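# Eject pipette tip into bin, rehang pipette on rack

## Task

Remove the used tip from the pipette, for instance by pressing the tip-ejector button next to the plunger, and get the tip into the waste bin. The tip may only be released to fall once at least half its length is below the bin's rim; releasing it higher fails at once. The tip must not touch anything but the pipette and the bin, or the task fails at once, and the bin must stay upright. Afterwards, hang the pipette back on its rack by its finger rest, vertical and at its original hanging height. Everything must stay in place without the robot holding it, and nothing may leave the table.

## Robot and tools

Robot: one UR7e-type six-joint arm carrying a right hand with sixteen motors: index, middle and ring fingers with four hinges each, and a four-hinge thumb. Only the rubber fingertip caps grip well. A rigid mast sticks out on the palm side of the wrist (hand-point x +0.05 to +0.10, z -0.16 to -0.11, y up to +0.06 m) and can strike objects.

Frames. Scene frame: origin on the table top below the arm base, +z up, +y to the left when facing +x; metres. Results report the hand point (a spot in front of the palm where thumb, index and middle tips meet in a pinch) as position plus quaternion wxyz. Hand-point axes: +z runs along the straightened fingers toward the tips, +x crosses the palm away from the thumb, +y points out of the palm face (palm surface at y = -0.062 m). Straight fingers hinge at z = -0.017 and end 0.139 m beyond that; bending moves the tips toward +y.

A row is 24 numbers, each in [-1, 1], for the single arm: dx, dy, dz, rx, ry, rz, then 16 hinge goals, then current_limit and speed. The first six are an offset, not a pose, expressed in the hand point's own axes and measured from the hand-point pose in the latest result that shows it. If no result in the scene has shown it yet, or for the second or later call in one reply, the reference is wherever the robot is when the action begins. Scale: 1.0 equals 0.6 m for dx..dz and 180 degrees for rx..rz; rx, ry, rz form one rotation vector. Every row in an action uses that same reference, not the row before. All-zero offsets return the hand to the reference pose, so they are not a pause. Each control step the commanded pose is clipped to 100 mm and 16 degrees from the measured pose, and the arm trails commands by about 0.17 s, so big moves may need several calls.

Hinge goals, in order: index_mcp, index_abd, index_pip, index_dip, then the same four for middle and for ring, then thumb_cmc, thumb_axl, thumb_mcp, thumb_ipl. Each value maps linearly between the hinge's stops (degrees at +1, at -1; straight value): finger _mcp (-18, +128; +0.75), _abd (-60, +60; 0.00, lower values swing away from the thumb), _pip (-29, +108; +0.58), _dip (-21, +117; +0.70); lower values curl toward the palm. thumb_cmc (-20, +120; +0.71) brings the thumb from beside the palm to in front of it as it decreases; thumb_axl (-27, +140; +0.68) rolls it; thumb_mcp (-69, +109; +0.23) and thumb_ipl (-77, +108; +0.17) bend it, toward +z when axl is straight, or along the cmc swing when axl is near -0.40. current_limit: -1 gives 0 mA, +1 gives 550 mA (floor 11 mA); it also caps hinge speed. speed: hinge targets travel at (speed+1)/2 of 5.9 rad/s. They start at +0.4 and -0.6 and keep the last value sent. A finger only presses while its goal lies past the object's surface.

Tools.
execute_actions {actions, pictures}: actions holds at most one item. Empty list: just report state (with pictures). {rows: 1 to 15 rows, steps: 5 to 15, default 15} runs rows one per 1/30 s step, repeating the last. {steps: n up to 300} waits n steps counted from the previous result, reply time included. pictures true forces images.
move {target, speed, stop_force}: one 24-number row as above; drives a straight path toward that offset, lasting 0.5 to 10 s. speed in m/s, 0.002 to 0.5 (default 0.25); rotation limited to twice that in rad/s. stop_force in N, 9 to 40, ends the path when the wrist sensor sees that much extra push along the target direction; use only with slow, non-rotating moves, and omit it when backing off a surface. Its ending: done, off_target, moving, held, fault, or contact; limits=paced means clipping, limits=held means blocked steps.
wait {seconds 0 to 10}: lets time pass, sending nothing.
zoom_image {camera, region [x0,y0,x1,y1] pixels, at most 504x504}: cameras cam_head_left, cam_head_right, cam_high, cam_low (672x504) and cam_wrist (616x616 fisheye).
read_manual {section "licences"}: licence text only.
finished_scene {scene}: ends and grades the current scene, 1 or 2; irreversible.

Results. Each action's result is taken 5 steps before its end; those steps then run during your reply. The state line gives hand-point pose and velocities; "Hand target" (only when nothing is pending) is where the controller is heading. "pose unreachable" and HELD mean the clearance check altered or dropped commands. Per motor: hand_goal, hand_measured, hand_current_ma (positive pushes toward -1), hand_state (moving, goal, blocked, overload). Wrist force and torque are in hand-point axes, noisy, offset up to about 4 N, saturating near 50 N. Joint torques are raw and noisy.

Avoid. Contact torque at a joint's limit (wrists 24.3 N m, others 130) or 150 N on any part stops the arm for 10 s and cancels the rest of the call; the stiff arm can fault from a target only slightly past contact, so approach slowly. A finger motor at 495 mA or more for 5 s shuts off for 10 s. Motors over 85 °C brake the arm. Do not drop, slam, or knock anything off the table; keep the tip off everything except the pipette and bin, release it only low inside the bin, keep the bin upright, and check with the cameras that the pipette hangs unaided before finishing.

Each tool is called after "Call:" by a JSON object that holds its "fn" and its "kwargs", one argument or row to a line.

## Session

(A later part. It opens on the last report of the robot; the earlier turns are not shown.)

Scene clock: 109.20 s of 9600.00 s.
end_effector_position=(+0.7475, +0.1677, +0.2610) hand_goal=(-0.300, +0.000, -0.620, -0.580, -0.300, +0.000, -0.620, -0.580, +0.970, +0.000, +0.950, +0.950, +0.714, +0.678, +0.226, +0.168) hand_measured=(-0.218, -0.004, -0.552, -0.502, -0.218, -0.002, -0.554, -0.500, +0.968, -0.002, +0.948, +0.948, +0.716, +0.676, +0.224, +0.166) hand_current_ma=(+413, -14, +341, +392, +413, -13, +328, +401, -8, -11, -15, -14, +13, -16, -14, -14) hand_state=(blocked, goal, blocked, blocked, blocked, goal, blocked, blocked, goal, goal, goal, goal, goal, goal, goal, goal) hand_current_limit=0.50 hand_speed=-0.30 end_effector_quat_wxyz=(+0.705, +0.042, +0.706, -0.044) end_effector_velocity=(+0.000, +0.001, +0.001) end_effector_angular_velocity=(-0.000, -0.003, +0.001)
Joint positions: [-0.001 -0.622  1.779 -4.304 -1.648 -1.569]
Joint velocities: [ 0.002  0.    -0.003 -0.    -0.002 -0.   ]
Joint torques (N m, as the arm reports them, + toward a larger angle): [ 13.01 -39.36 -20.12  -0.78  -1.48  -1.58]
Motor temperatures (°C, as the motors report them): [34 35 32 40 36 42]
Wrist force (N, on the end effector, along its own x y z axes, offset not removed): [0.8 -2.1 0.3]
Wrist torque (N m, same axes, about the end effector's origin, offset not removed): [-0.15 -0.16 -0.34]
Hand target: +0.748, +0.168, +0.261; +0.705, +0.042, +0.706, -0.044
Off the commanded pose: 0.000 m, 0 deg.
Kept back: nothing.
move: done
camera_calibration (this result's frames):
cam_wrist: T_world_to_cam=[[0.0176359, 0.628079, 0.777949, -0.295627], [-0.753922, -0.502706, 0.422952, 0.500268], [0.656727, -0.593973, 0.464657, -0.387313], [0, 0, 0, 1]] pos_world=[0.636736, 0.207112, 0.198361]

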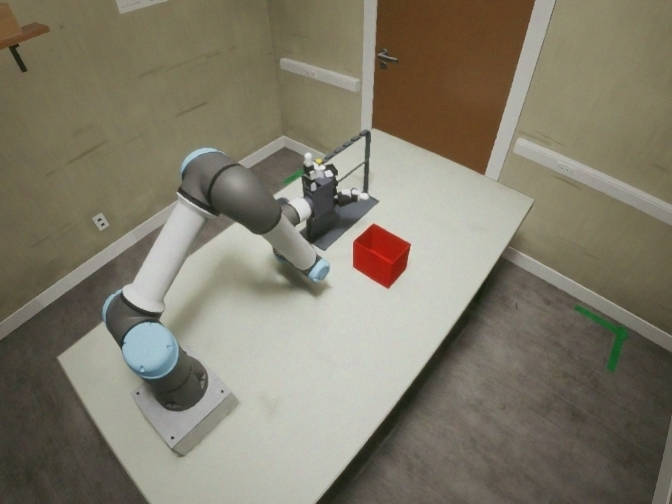

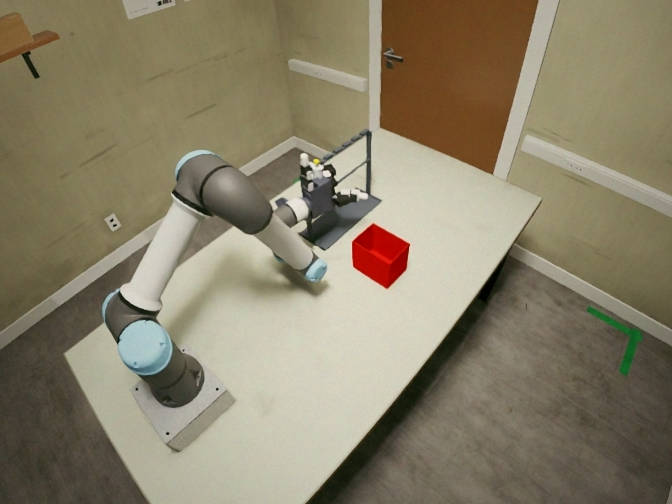

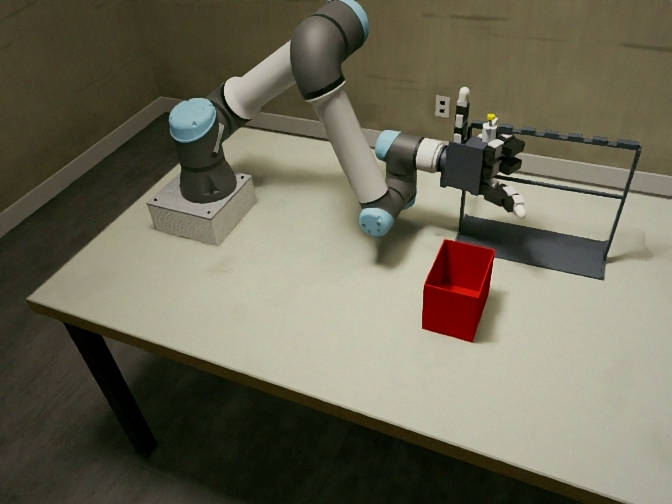

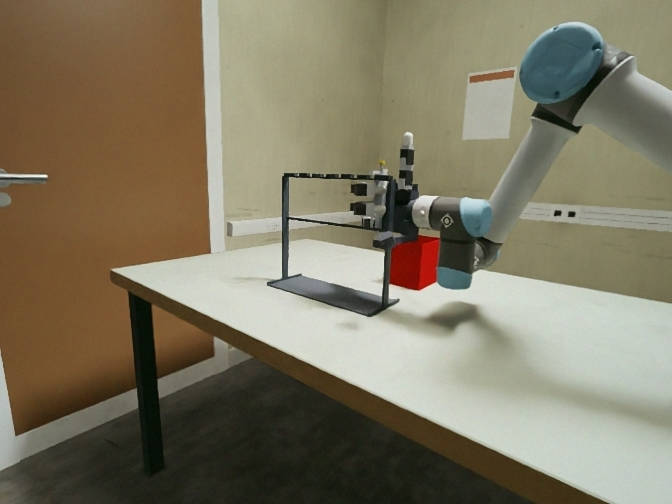

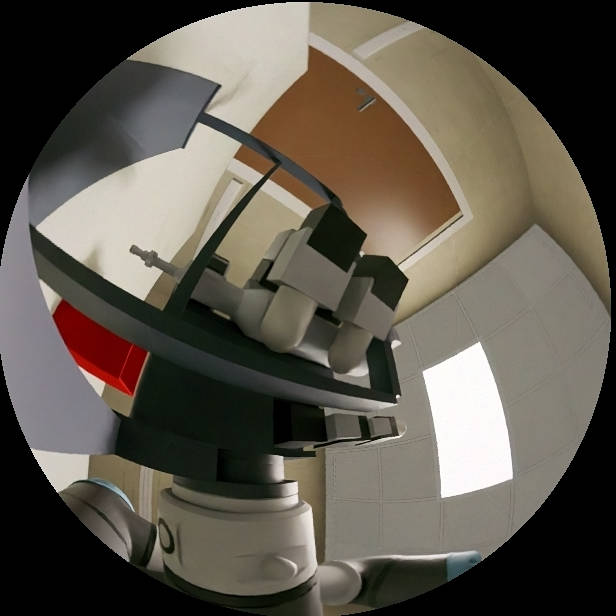

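Call:
{"fn": "move", "kwargs": {
  "target": [0, 0.0054, 0.0027, 0, 0, 0, -0.3, 0, -0.62, -0.58, -0.3, 0, -0.62, -0.58, 0.97, 0, 0.95, 0.95, 0.714, 0.678, 0.226, 0.168, 0.5, -0.3],
  "speed": 0.004
}}

Call:
{"fn": "zoom_image", "kwargs": {
  "camera": "cam_wrist",
  "region": [330, 280, 450, 420]
}}

Call:
{"fn": "zoom_image", "kwargs": {
  "camera": "cam_high",
  "region": [465, 108, 525, 148]
}}

Call:
{"fn": "zoom_image", "kwargs": {
  "camera": "cam_low",
  "region": [350, 160, 400, 190]
}}

Scene clock: 112.63 s of 9600.00 s.
end_effector_position=(+0.7495, +0.1707, +0.2610) hand_goal=(-0.300, +0.000, -0.620, -0.580, -0.300, +0.000, -0.620, -0.580, +0.970, +0.000, +0.950, +0.950, +0.714, +0.678, +0.226, +0.168) hand_measured=(-0.218, -0.004, -0.552, -0.502, -0.218, -0.002, -0.554, -0.500, +0.968, -0.002, +0.948, +0.948, +0.716, +0.676, +0.224, +0.166) hand_current_ma=(+412, -14, +341, +392, +412, -13, +328, +401, -8, -11, -15, -14, +13, -16, -14, -14) hand_state=(blocked, goal, blocked, blocked, blocked, goal, blocked, blocked, goal, goal, goal, goal, goal, goal, goal, goal) hand_current_limit=0.50 hand_speed=-0.30 end_effector_quat_wxyz=(+0.705, +0.042, +0.706, -0.044) end_effector_velocity=(+0.000, +0.001, -0.000) end_effector_angular_velocity=(-0.000, +0.001, +0.002)
Joint positions: [ 0.005 -0.619  1.77  -4.298 -1.654 -1.569]
Joint velocities: [ 0.002  0.001 -0.001  0.002  0.001 -0.   ]
Joint torques (N m, as the arm reports them, + toward a larger angle): [ 11.   -39.34 -20.2   -0.71  -1.33  -1.5 ]
Motor temperatures (°C, as the motors report them): [34 35 32 40 36 42]
Wrist force (N, on the end effector, along its own x y z axes, offset not removed): [-0.5 -6.2 3.9]
Wrist torque (N m, same axes, about the end effector's origin, offset not removed): [-1.04 0.02 -0.62]
Hand target: +0.750, +0.171, +0.261; +0.705, +0.042, +0.706, -0.044
Off the commanded pose: 0.000 m, 0 deg.
Kept back: nothing.
move: done
camera_calibration (this result's frames):
cam_wrist: T_world_to_cam=[[0.0176335, 0.62809, 0.777941, -0.297506], [-0.753921, -0.502703, 0.422958, 0.503239], [0.656729, -0.593964, 0.464665, -0.386843], [0, 0, 0, 1]] pos_world=[0.638699, 0.210069, 0.198346]

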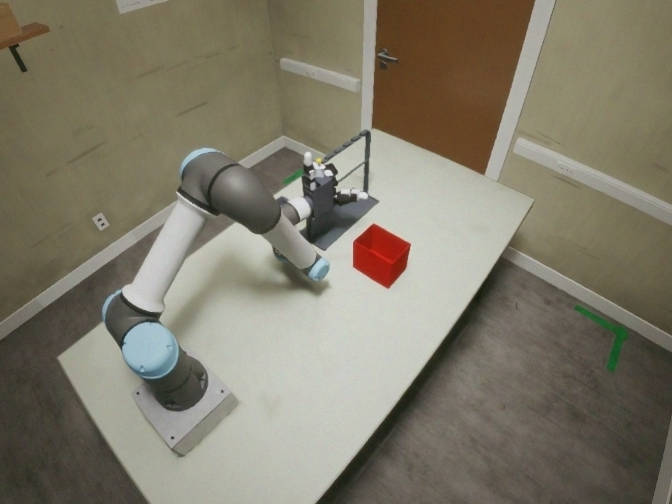

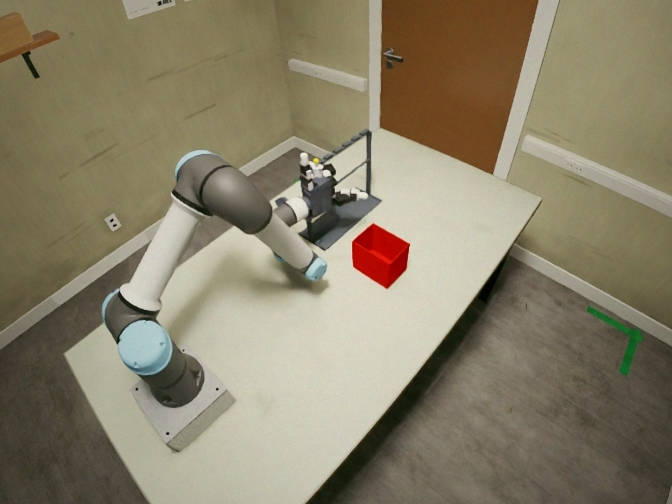

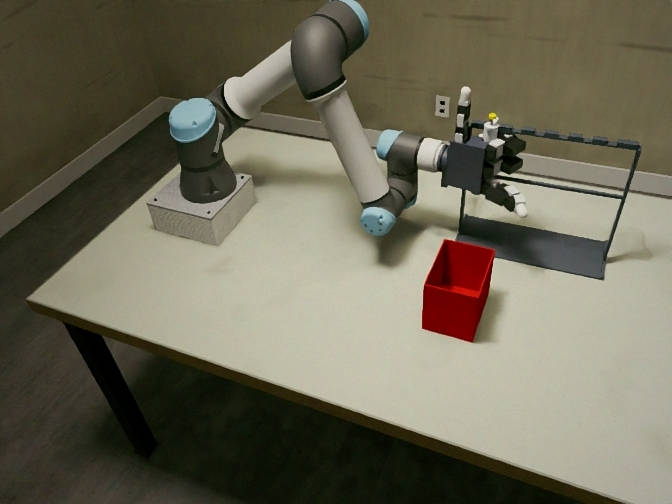

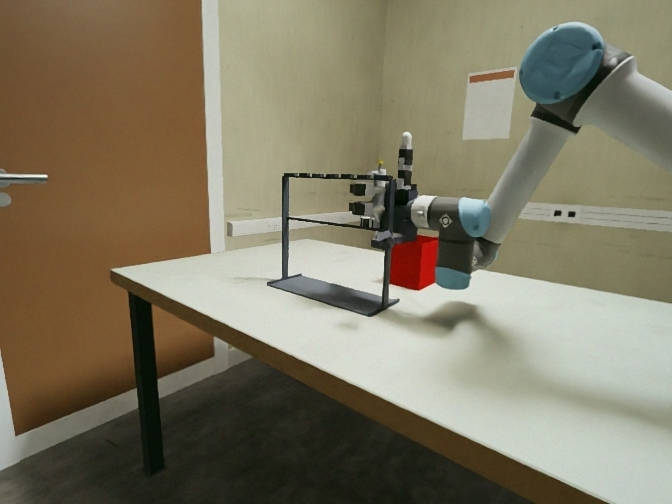

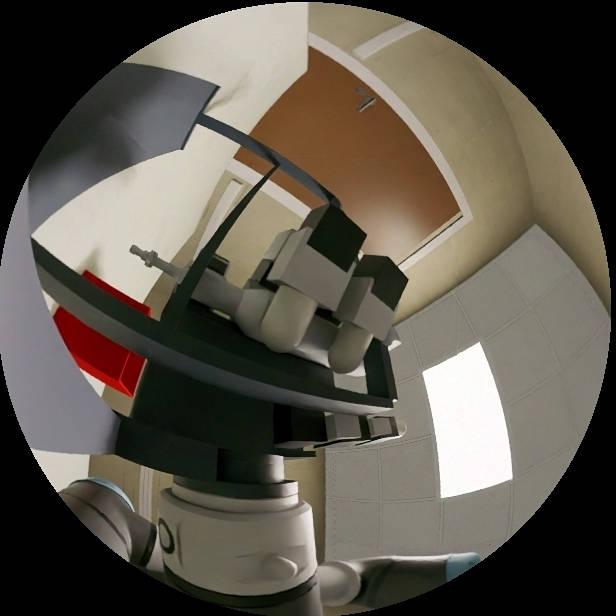

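Region (330, 280, 450, 420) of cam_wrist's 616x616 image, scaled by 3.600, with more detail than that image has; it fills the left 432 columns of this view, and the rest is white.

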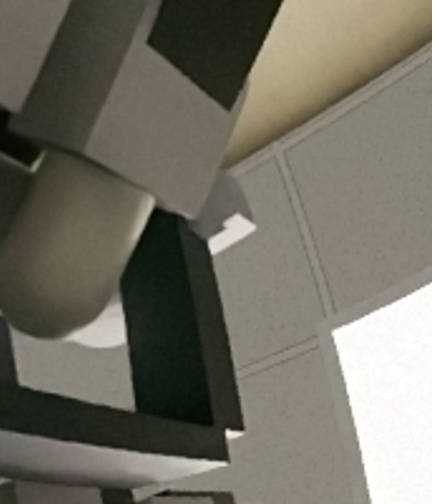

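Region (465, 108, 525, 148) of cam_high's 672x504 image, scaled by 8.400, with more detail than that image has.

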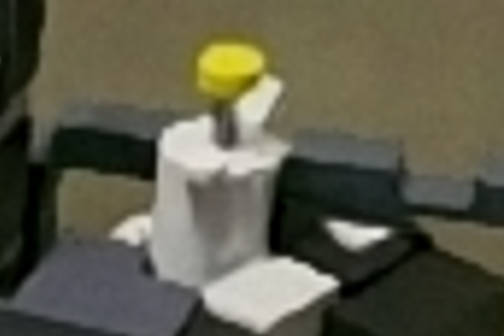

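Region (350, 160, 400, 190) of cam_low's 672x504 image, scaled by 10.080, with more detail than that image has; it fills the top 302 rows of this view, and the rest is white.

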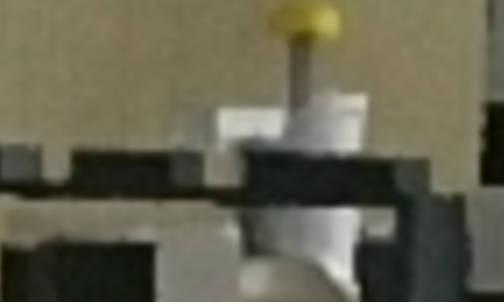

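Call:
{"fn": "move", "kwargs": {
  "target": [0.0108, 0, 0, 0, 0, 0, -0.3, 0, -0.62, -0.58, -0.3, 0, -0.62, -0.58, 0.97, 0, 0.95, 0.95, 0.714, 0.678, 0.226, 0.168, 0.5, -0.3],
  "speed": 0.005
}}

Call:
{"fn": "zoom_image", "kwargs": {
  "camera": "cam_wrist",
  "region": [330, 280, 450, 420]
}}

Call:
{"fn": "zoom_image", "kwargs": {
  "camera": "cam_high",
  "region": [465, 108, 525, 148]
}}

Call:
{"fn": "zoom_image", "kwargs": {
  "camera": "cam_low",
  "region": [350, 160, 400, 190]
}}

Scene clock: 114.47 s of 9600.00 s.
end_effector_position=(+0.7495, +0.1707, +0.2546) hand_goal=(-0.300, +0.000, -0.620, -0.580, -0.300, +0.000, -0.620, -0.580, +0.970, +0.000, +0.950, +0.950, +0.714, +0.678, +0.226, +0.168) hand_measured=(-0.218, -0.004, -0.552, -0.502, -0.218, -0.002, -0.554, -0.500, +0.968, -0.002, +0.948, +0.948, +0.716, +0.676, +0.224, +0.166) hand_current_ma=(+413, -14, +341, +392, +413, -13, +328, +401, -8, -11, -15, -14, +13, -16, -14, -14) hand_state=(blocked, goal, blocked, blocked, blocked, goal, blocked, blocked, goal, goal, goal, goal, goal, goal, goal, goal) hand_current_limit=0.50 hand_speed=-0.30 end_effector_quat_wxyz=(+0.705, +0.042, +0.706, -0.044) end_effector_velocity=(-0.000, +0.000, -0.001) end_effector_angular_velocity=(-0.000, +0.000, -0.000)
Joint positions: [ 0.005 -0.605  1.766 -4.307 -1.654 -1.569]
Joint velocities: [ 0.     0.002 -0.001 -0.001 -0.    -0.   ]
Joint torques (N m, as the arm reports them, + toward a larger angle): [-12.01 -40.65 -17.99  -3.95   1.66  -1.69]
Motor temperatures (°C, as the motors report them): [34 35 32 40 36 42]
Wrist force (N, on the end effector, along its own x y z axes, offset not removed): [3.0 -2.0 0.5]
Wrist torque (N m, same axes, about the end effector's origin, offset not removed): [-0.32 -0.25 -0.11]
Hand target: +0.749, +0.171, +0.255; +0.705, +0.042, +0.706, -0.044
Off the commanded pose: 0.000 m, 0 deg.
Kept back: nothing.
move: done
camera_calibration (this result's frames):
cam_wrist: T_world_to_cam=[[0.0176264, 0.628091, 0.777941, -0.292526], [-0.75391, -0.502715, 0.422962, 0.505924], [0.656741, -0.593952, 0.464663, -0.383887], [0, 0, 0, 1]] pos_world=[0.638691, 0.210058, 0.191959]

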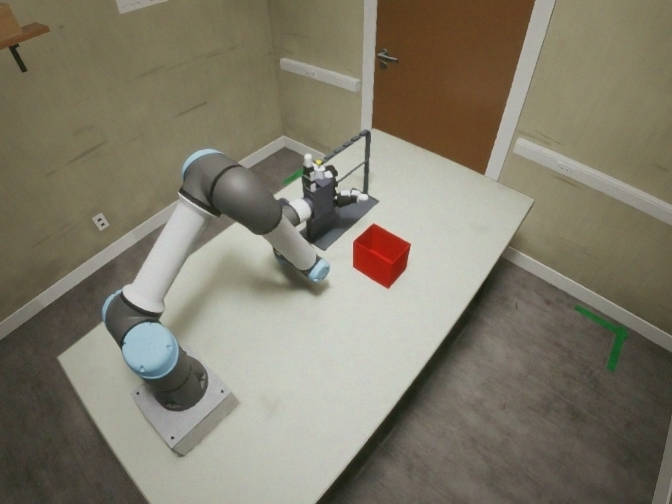

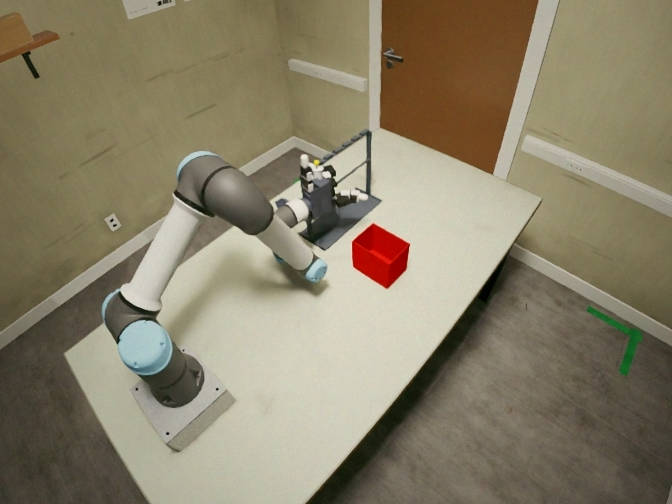

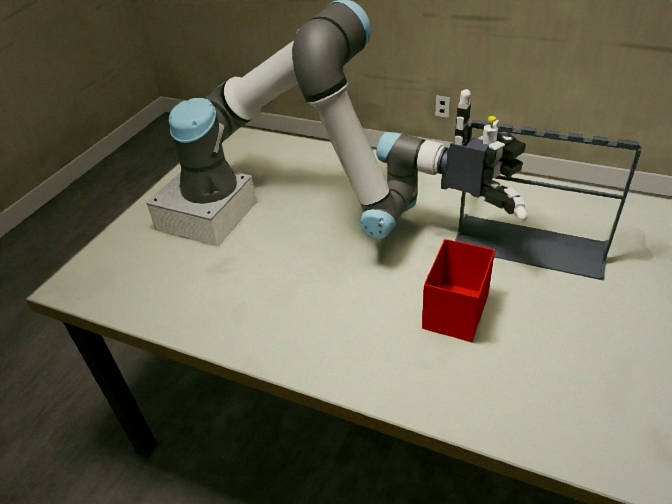

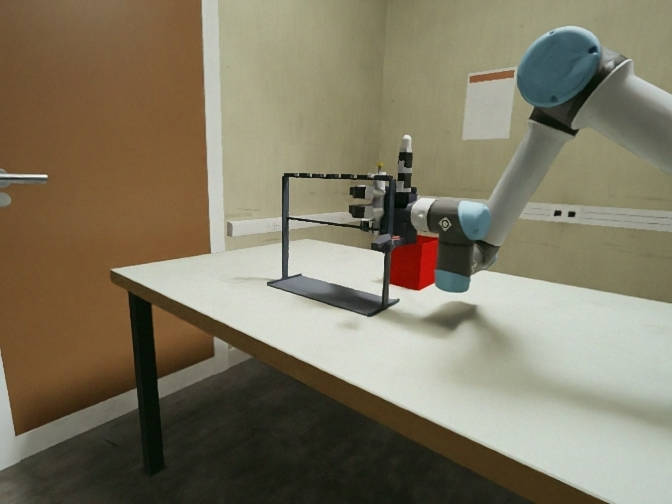

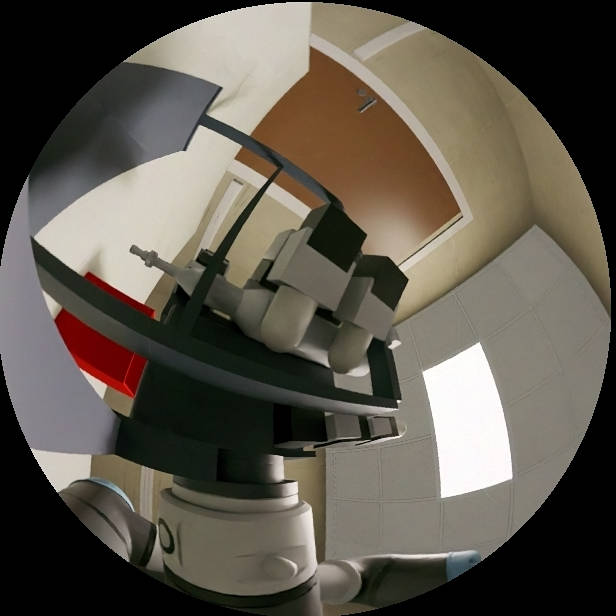

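Region (330, 280, 450, 420) of cam_wrist's 616x616 image, scaled by 3.600, with more detail than that image has; it fills the left 432 columns of this view, and the rest is white.

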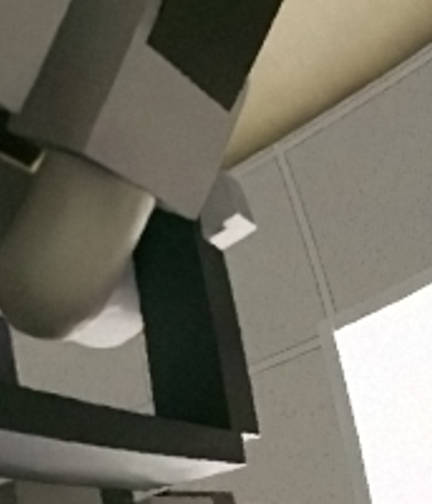

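Region (465, 108, 525, 148) of cam_high's 672x504 image, scaled by 8.400, with more detail than that image has.

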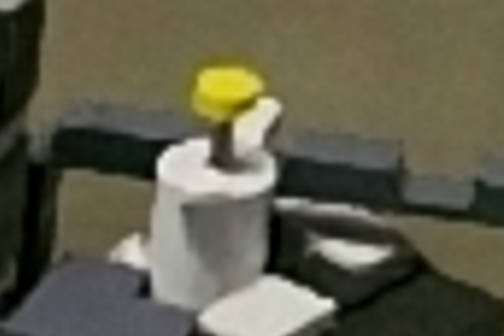

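Region (350, 160, 400, 190) of cam_low's 672x504 image, scaled by 10.080, with more detail than that image has; it fills the top 302 rows of this view, and the rest is white.

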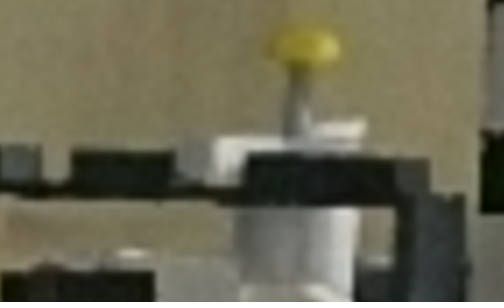

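Call:
{"fn": "move", "kwargs": {
  "target": [0.0068, 0, 0, 0, 0, 0, -0.3, 0, -0.62, -0.58, -0.3, 0, -0.62, -0.58, 0.97, 0, 0.95, 0.95, 0.714, 0.678, 0.226, 0.168, 0.5, -0.3],
  "speed": 0.003
}}

Call:
{"fn": "zoom_image", "kwargs": {
  "camera": "cam_wrist",
  "region": [330, 280, 450, 420]
}}

Call:
{"fn": "zoom_image", "kwargs": {
  "camera": "cam_low",
  "region": [350, 160, 400, 190]
}}

Scene clock: 116.57 s of 9600.00 s.
end_effector_position=(+0.7495, +0.1706, +0.2506) hand_goal=(-0.300, +0.000, -0.620, -0.580, -0.300, +0.000, -0.620, -0.580, +0.970, +0.000, +0.950, +0.950, +0.714, +0.678, +0.226, +0.168) hand_measured=(-0.218, -0.004, -0.552, -0.502, -0.218, -0.002, -0.554, -0.500, +0.968, -0.002, +0.948, +0.948, +0.716, +0.676, +0.224, +0.166) hand_current_ma=(+412, -14, +341, +392, +412, -13, +328, +401, -8, -11, -15, -14, +13, -16, -14, -14) hand_state=(blocked, goal, blocked, blocked, blocked, goal, blocked, blocked, goal, goal, goal, goal, goal, goal, goal, goal) hand_current_limit=0.50 hand_speed=-0.30 end_effector_quat_wxyz=(+0.705, +0.042, +0.706, -0.044) end_effector_velocity=(-0.000, -0.000, -0.001) end_effector_angular_velocity=(+0.000, +0.001, -0.001)
Joint positions: [ 0.005 -0.596  1.763 -4.313 -1.654 -1.569]
Joint velocities: [ 0.     0.001  0.001 -0.002 -0.001  0.   ]
Joint torques (N m, as the arm reports them, + toward a larger angle): [ -2.89 -39.33 -17.84  -3.76   0.93  -1.76]
Motor temperatures (°C, as the motors report them): [34 35 32 40 36 42]
Wrist force (N, on the end effector, along its own x y z axes, offset not removed): [-0.2 1.9 -0.7]
Wrist torque (N m, same axes, about the end effector's origin, offset not removed): [0.20 0.26 -0.23]
Hand target: +0.749, +0.171, +0.251; +0.705, +0.042, +0.706, -0.044
Off the commanded pose: 0.000 m, 0 deg.
Kept back: nothing.
move: done
camera_calibration (this result's frames):
cam_wrist: T_world_to_cam=[[0.0176396, 0.62809, 0.77794, -0.289385], [-0.753917, -0.502702, 0.422965, 0.507613], [0.656732, -0.593964, 0.464661, -0.382029], [0, 0, 0, 1]] pos_world=[0.638694, 0.210026, 0.187936]

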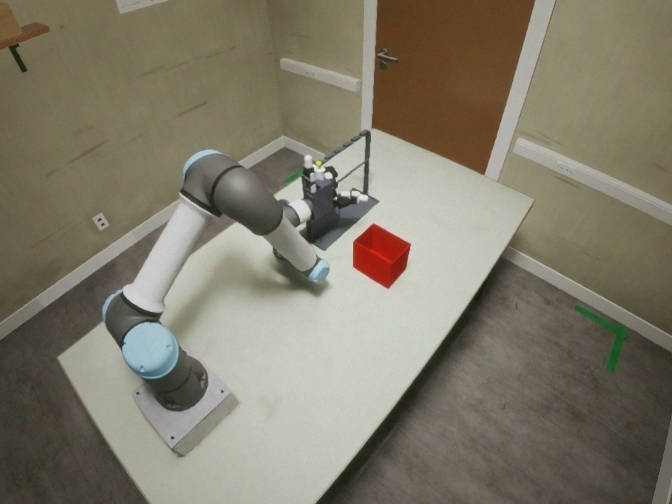

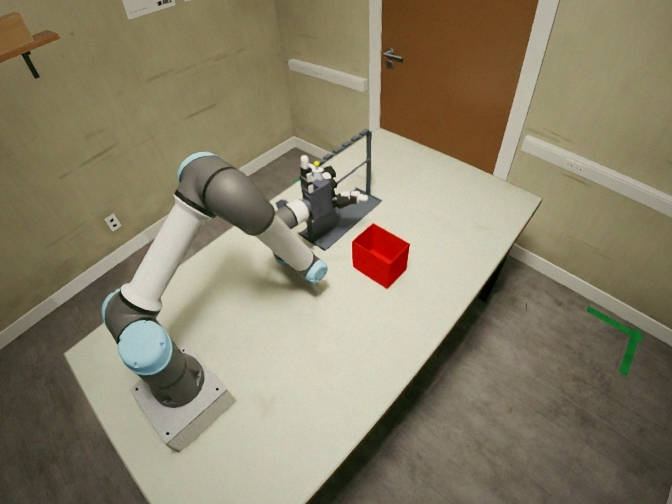

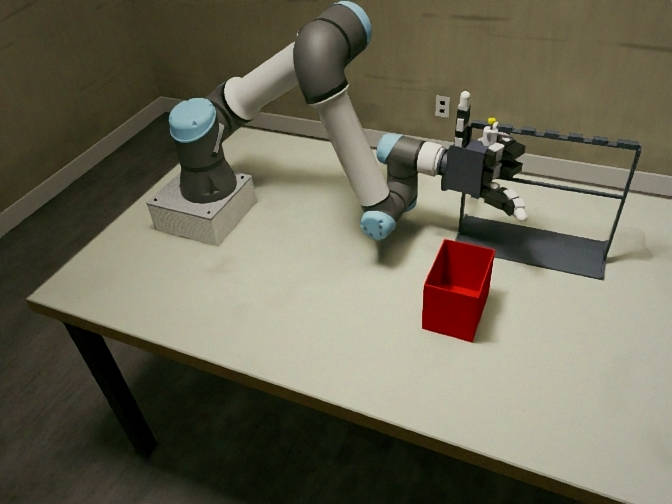

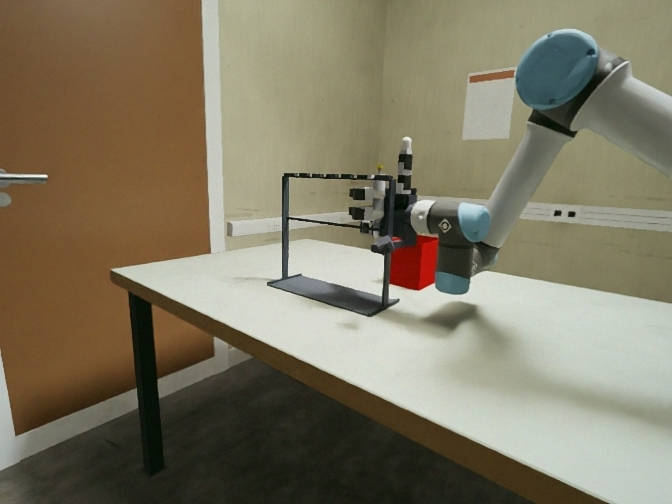

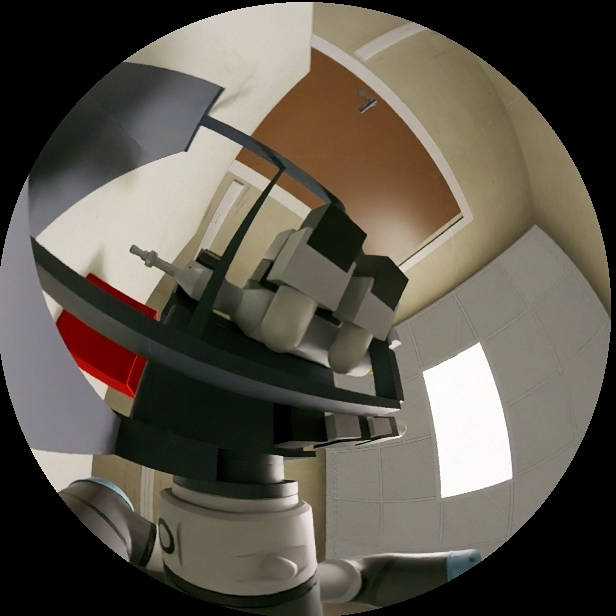

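Region (330, 280, 450, 420) of cam_wrist's 616x616 image, scaled by 3.600, with more detail than that image has; it fills the left 432 columns of this view, and the rest is white.

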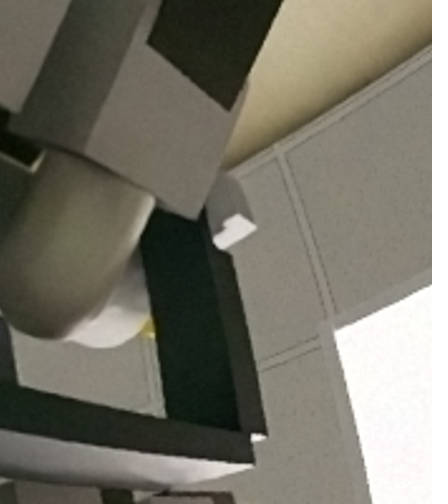

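Region (350, 160, 400, 190) of cam_low's 672x504 image, scaled by 10.080, with more detail than that image has; it fills the top 302 rows of this view, and the rest is white.

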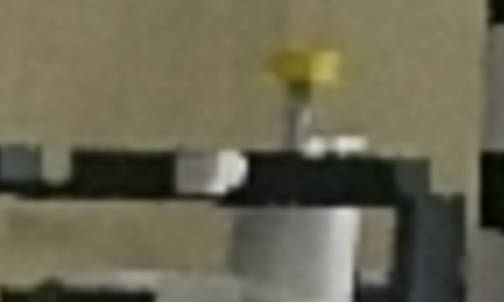

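Call:
{"fn": "move", "kwargs": {
  "target": [0, 0, 0, 0, 0, 0, -0.08, 0, -0.405, -0.355, -0.08, 0, -0.405, -0.355, 0.97, 0, 0.95, 0.95, 0.714, 0.678, 0.226, 0.168, 0.5, -0.85],
  "speed": 0.003
}}

Call:
{"fn": "zoom_image", "kwargs": {
  "camera": "cam_low",
  "region": [340, 150, 430, 230]
}}

Scene clock: 118.40 s of 9600.00 s.
end_effector_position=(+0.7495, +0.1706, +0.2506) hand_goal=(-0.080, +0.000, -0.404, -0.354, -0.080, +0.000, -0.404, -0.354, +0.970, +0.000, +0.950, +0.950, +0.714, +0.678, +0.226, +0.168) hand_measured=(-0.082, -0.004, -0.408, -0.358, -0.082, -0.002, -0.408, -0.358, +0.968, -0.002, +0.948, +0.948, +0.716, +0.676, +0.224, +0.166) hand_current_ma=(-16, -14, -16, -15, -14, -13, -15, -15, -8, -11, -15, -14, +13, -16, -14, -14) hand_state=(goal, goal, goal, goal, goal, goal, goal, goal, goal, goal, goal, goal, goal, goal, goal, goal) hand_current_limit=0.50 hand_speed=-0.85 end_effector_quat_wxyz=(+0.705, +0.042, +0.706, -0.044) end_effector_velocity=(-0.000, +0.001, +0.000) end_effector_angular_velocity=(+0.000, +0.000, +0.002)
Joint positions: [ 0.005 -0.596  1.763 -4.313 -1.654 -1.569]
Joint velocities: [ 0.001 -0.001  0.001 -0.     0.001  0.   ]
Joint torques (N m, as the arm reports them, + toward a larger angle): [  5.78 -56.81 -11.5   -0.48   0.17  -1.71]
Motor temperatures (°C, as the motors report them): [34 35 32 40 36 42]
Wrist force (N, on the end effector, along its own x y z axes, offset not removed): [0.1 -2.6 3.3]
Wrist torque (N m, same axes, about the end effector's origin, offset not removed): [-0.56 -0.10 -0.18]
Hand target: +0.749, +0.171, +0.251; +0.705, +0.042, +0.706, -0.044
Off the commanded pose: 0.000 m, 0 deg.
Kept back: nothing.
move: done
camera_calibration (this result's frames):
cam_wrist: T_world_to_cam=[[0.0176328, 0.628091, 0.77794, -0.28937], [-0.753921, -0.502702, 0.422958, 0.507629], [0.656728, -0.593963, 0.464667, -0.382028], [0, 0, 0, 1]] pos_world=[0.638703, 0.210026, 0.187922]

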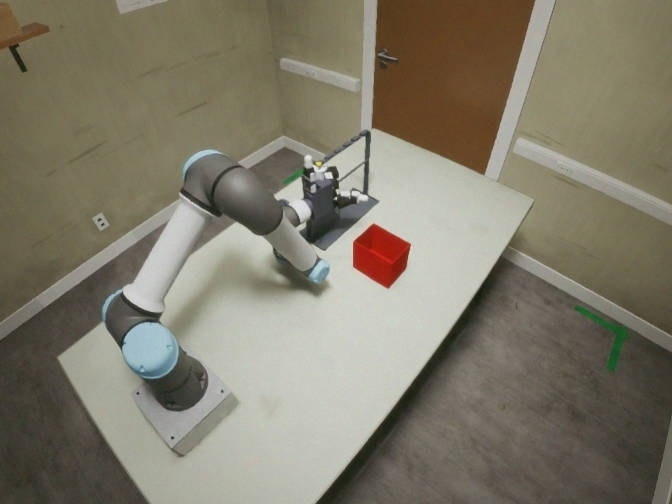

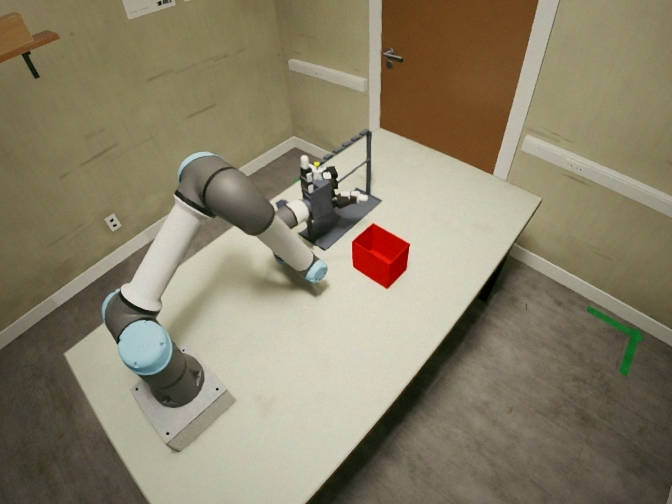

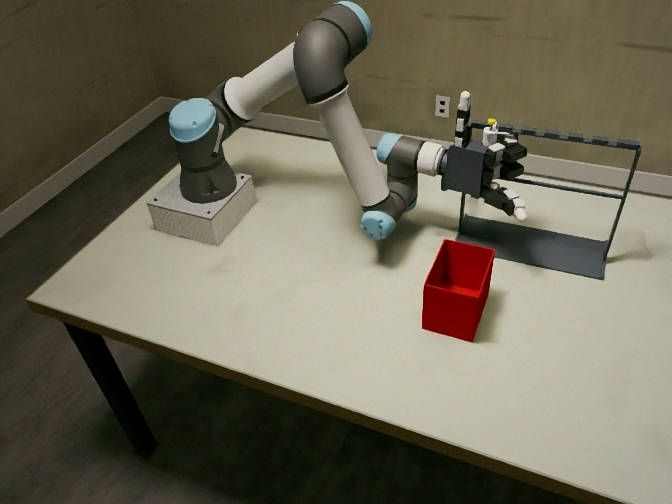

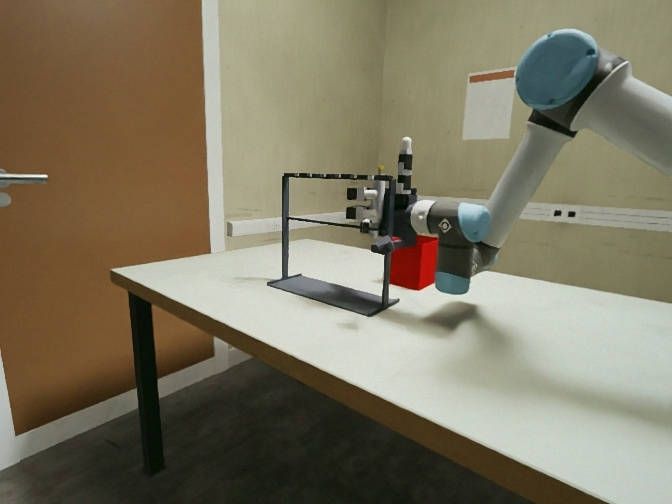

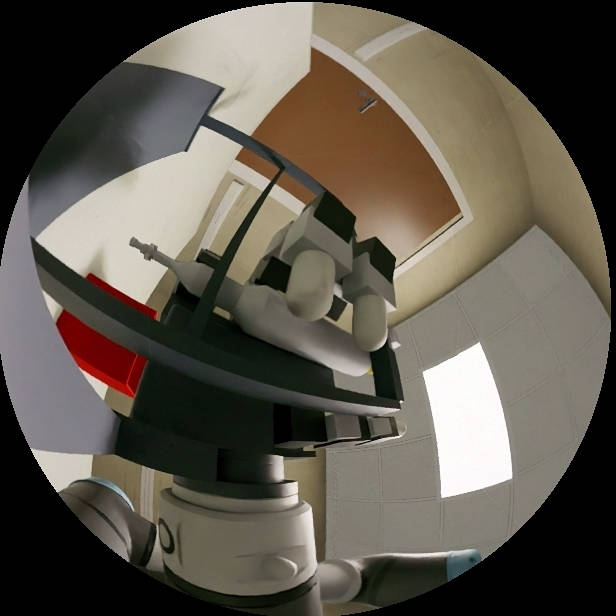

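Region (340, 150, 430, 230) of cam_low's 672x504 image, scaled by 5.600, with more detail than that image has.

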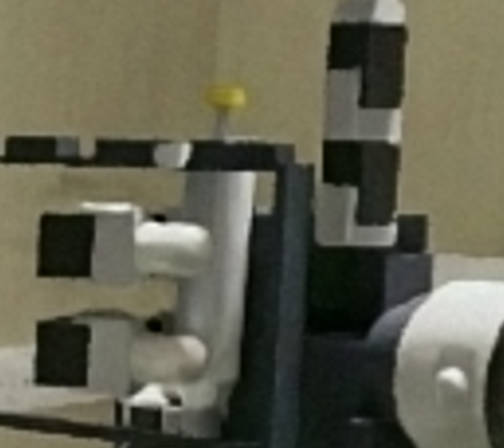

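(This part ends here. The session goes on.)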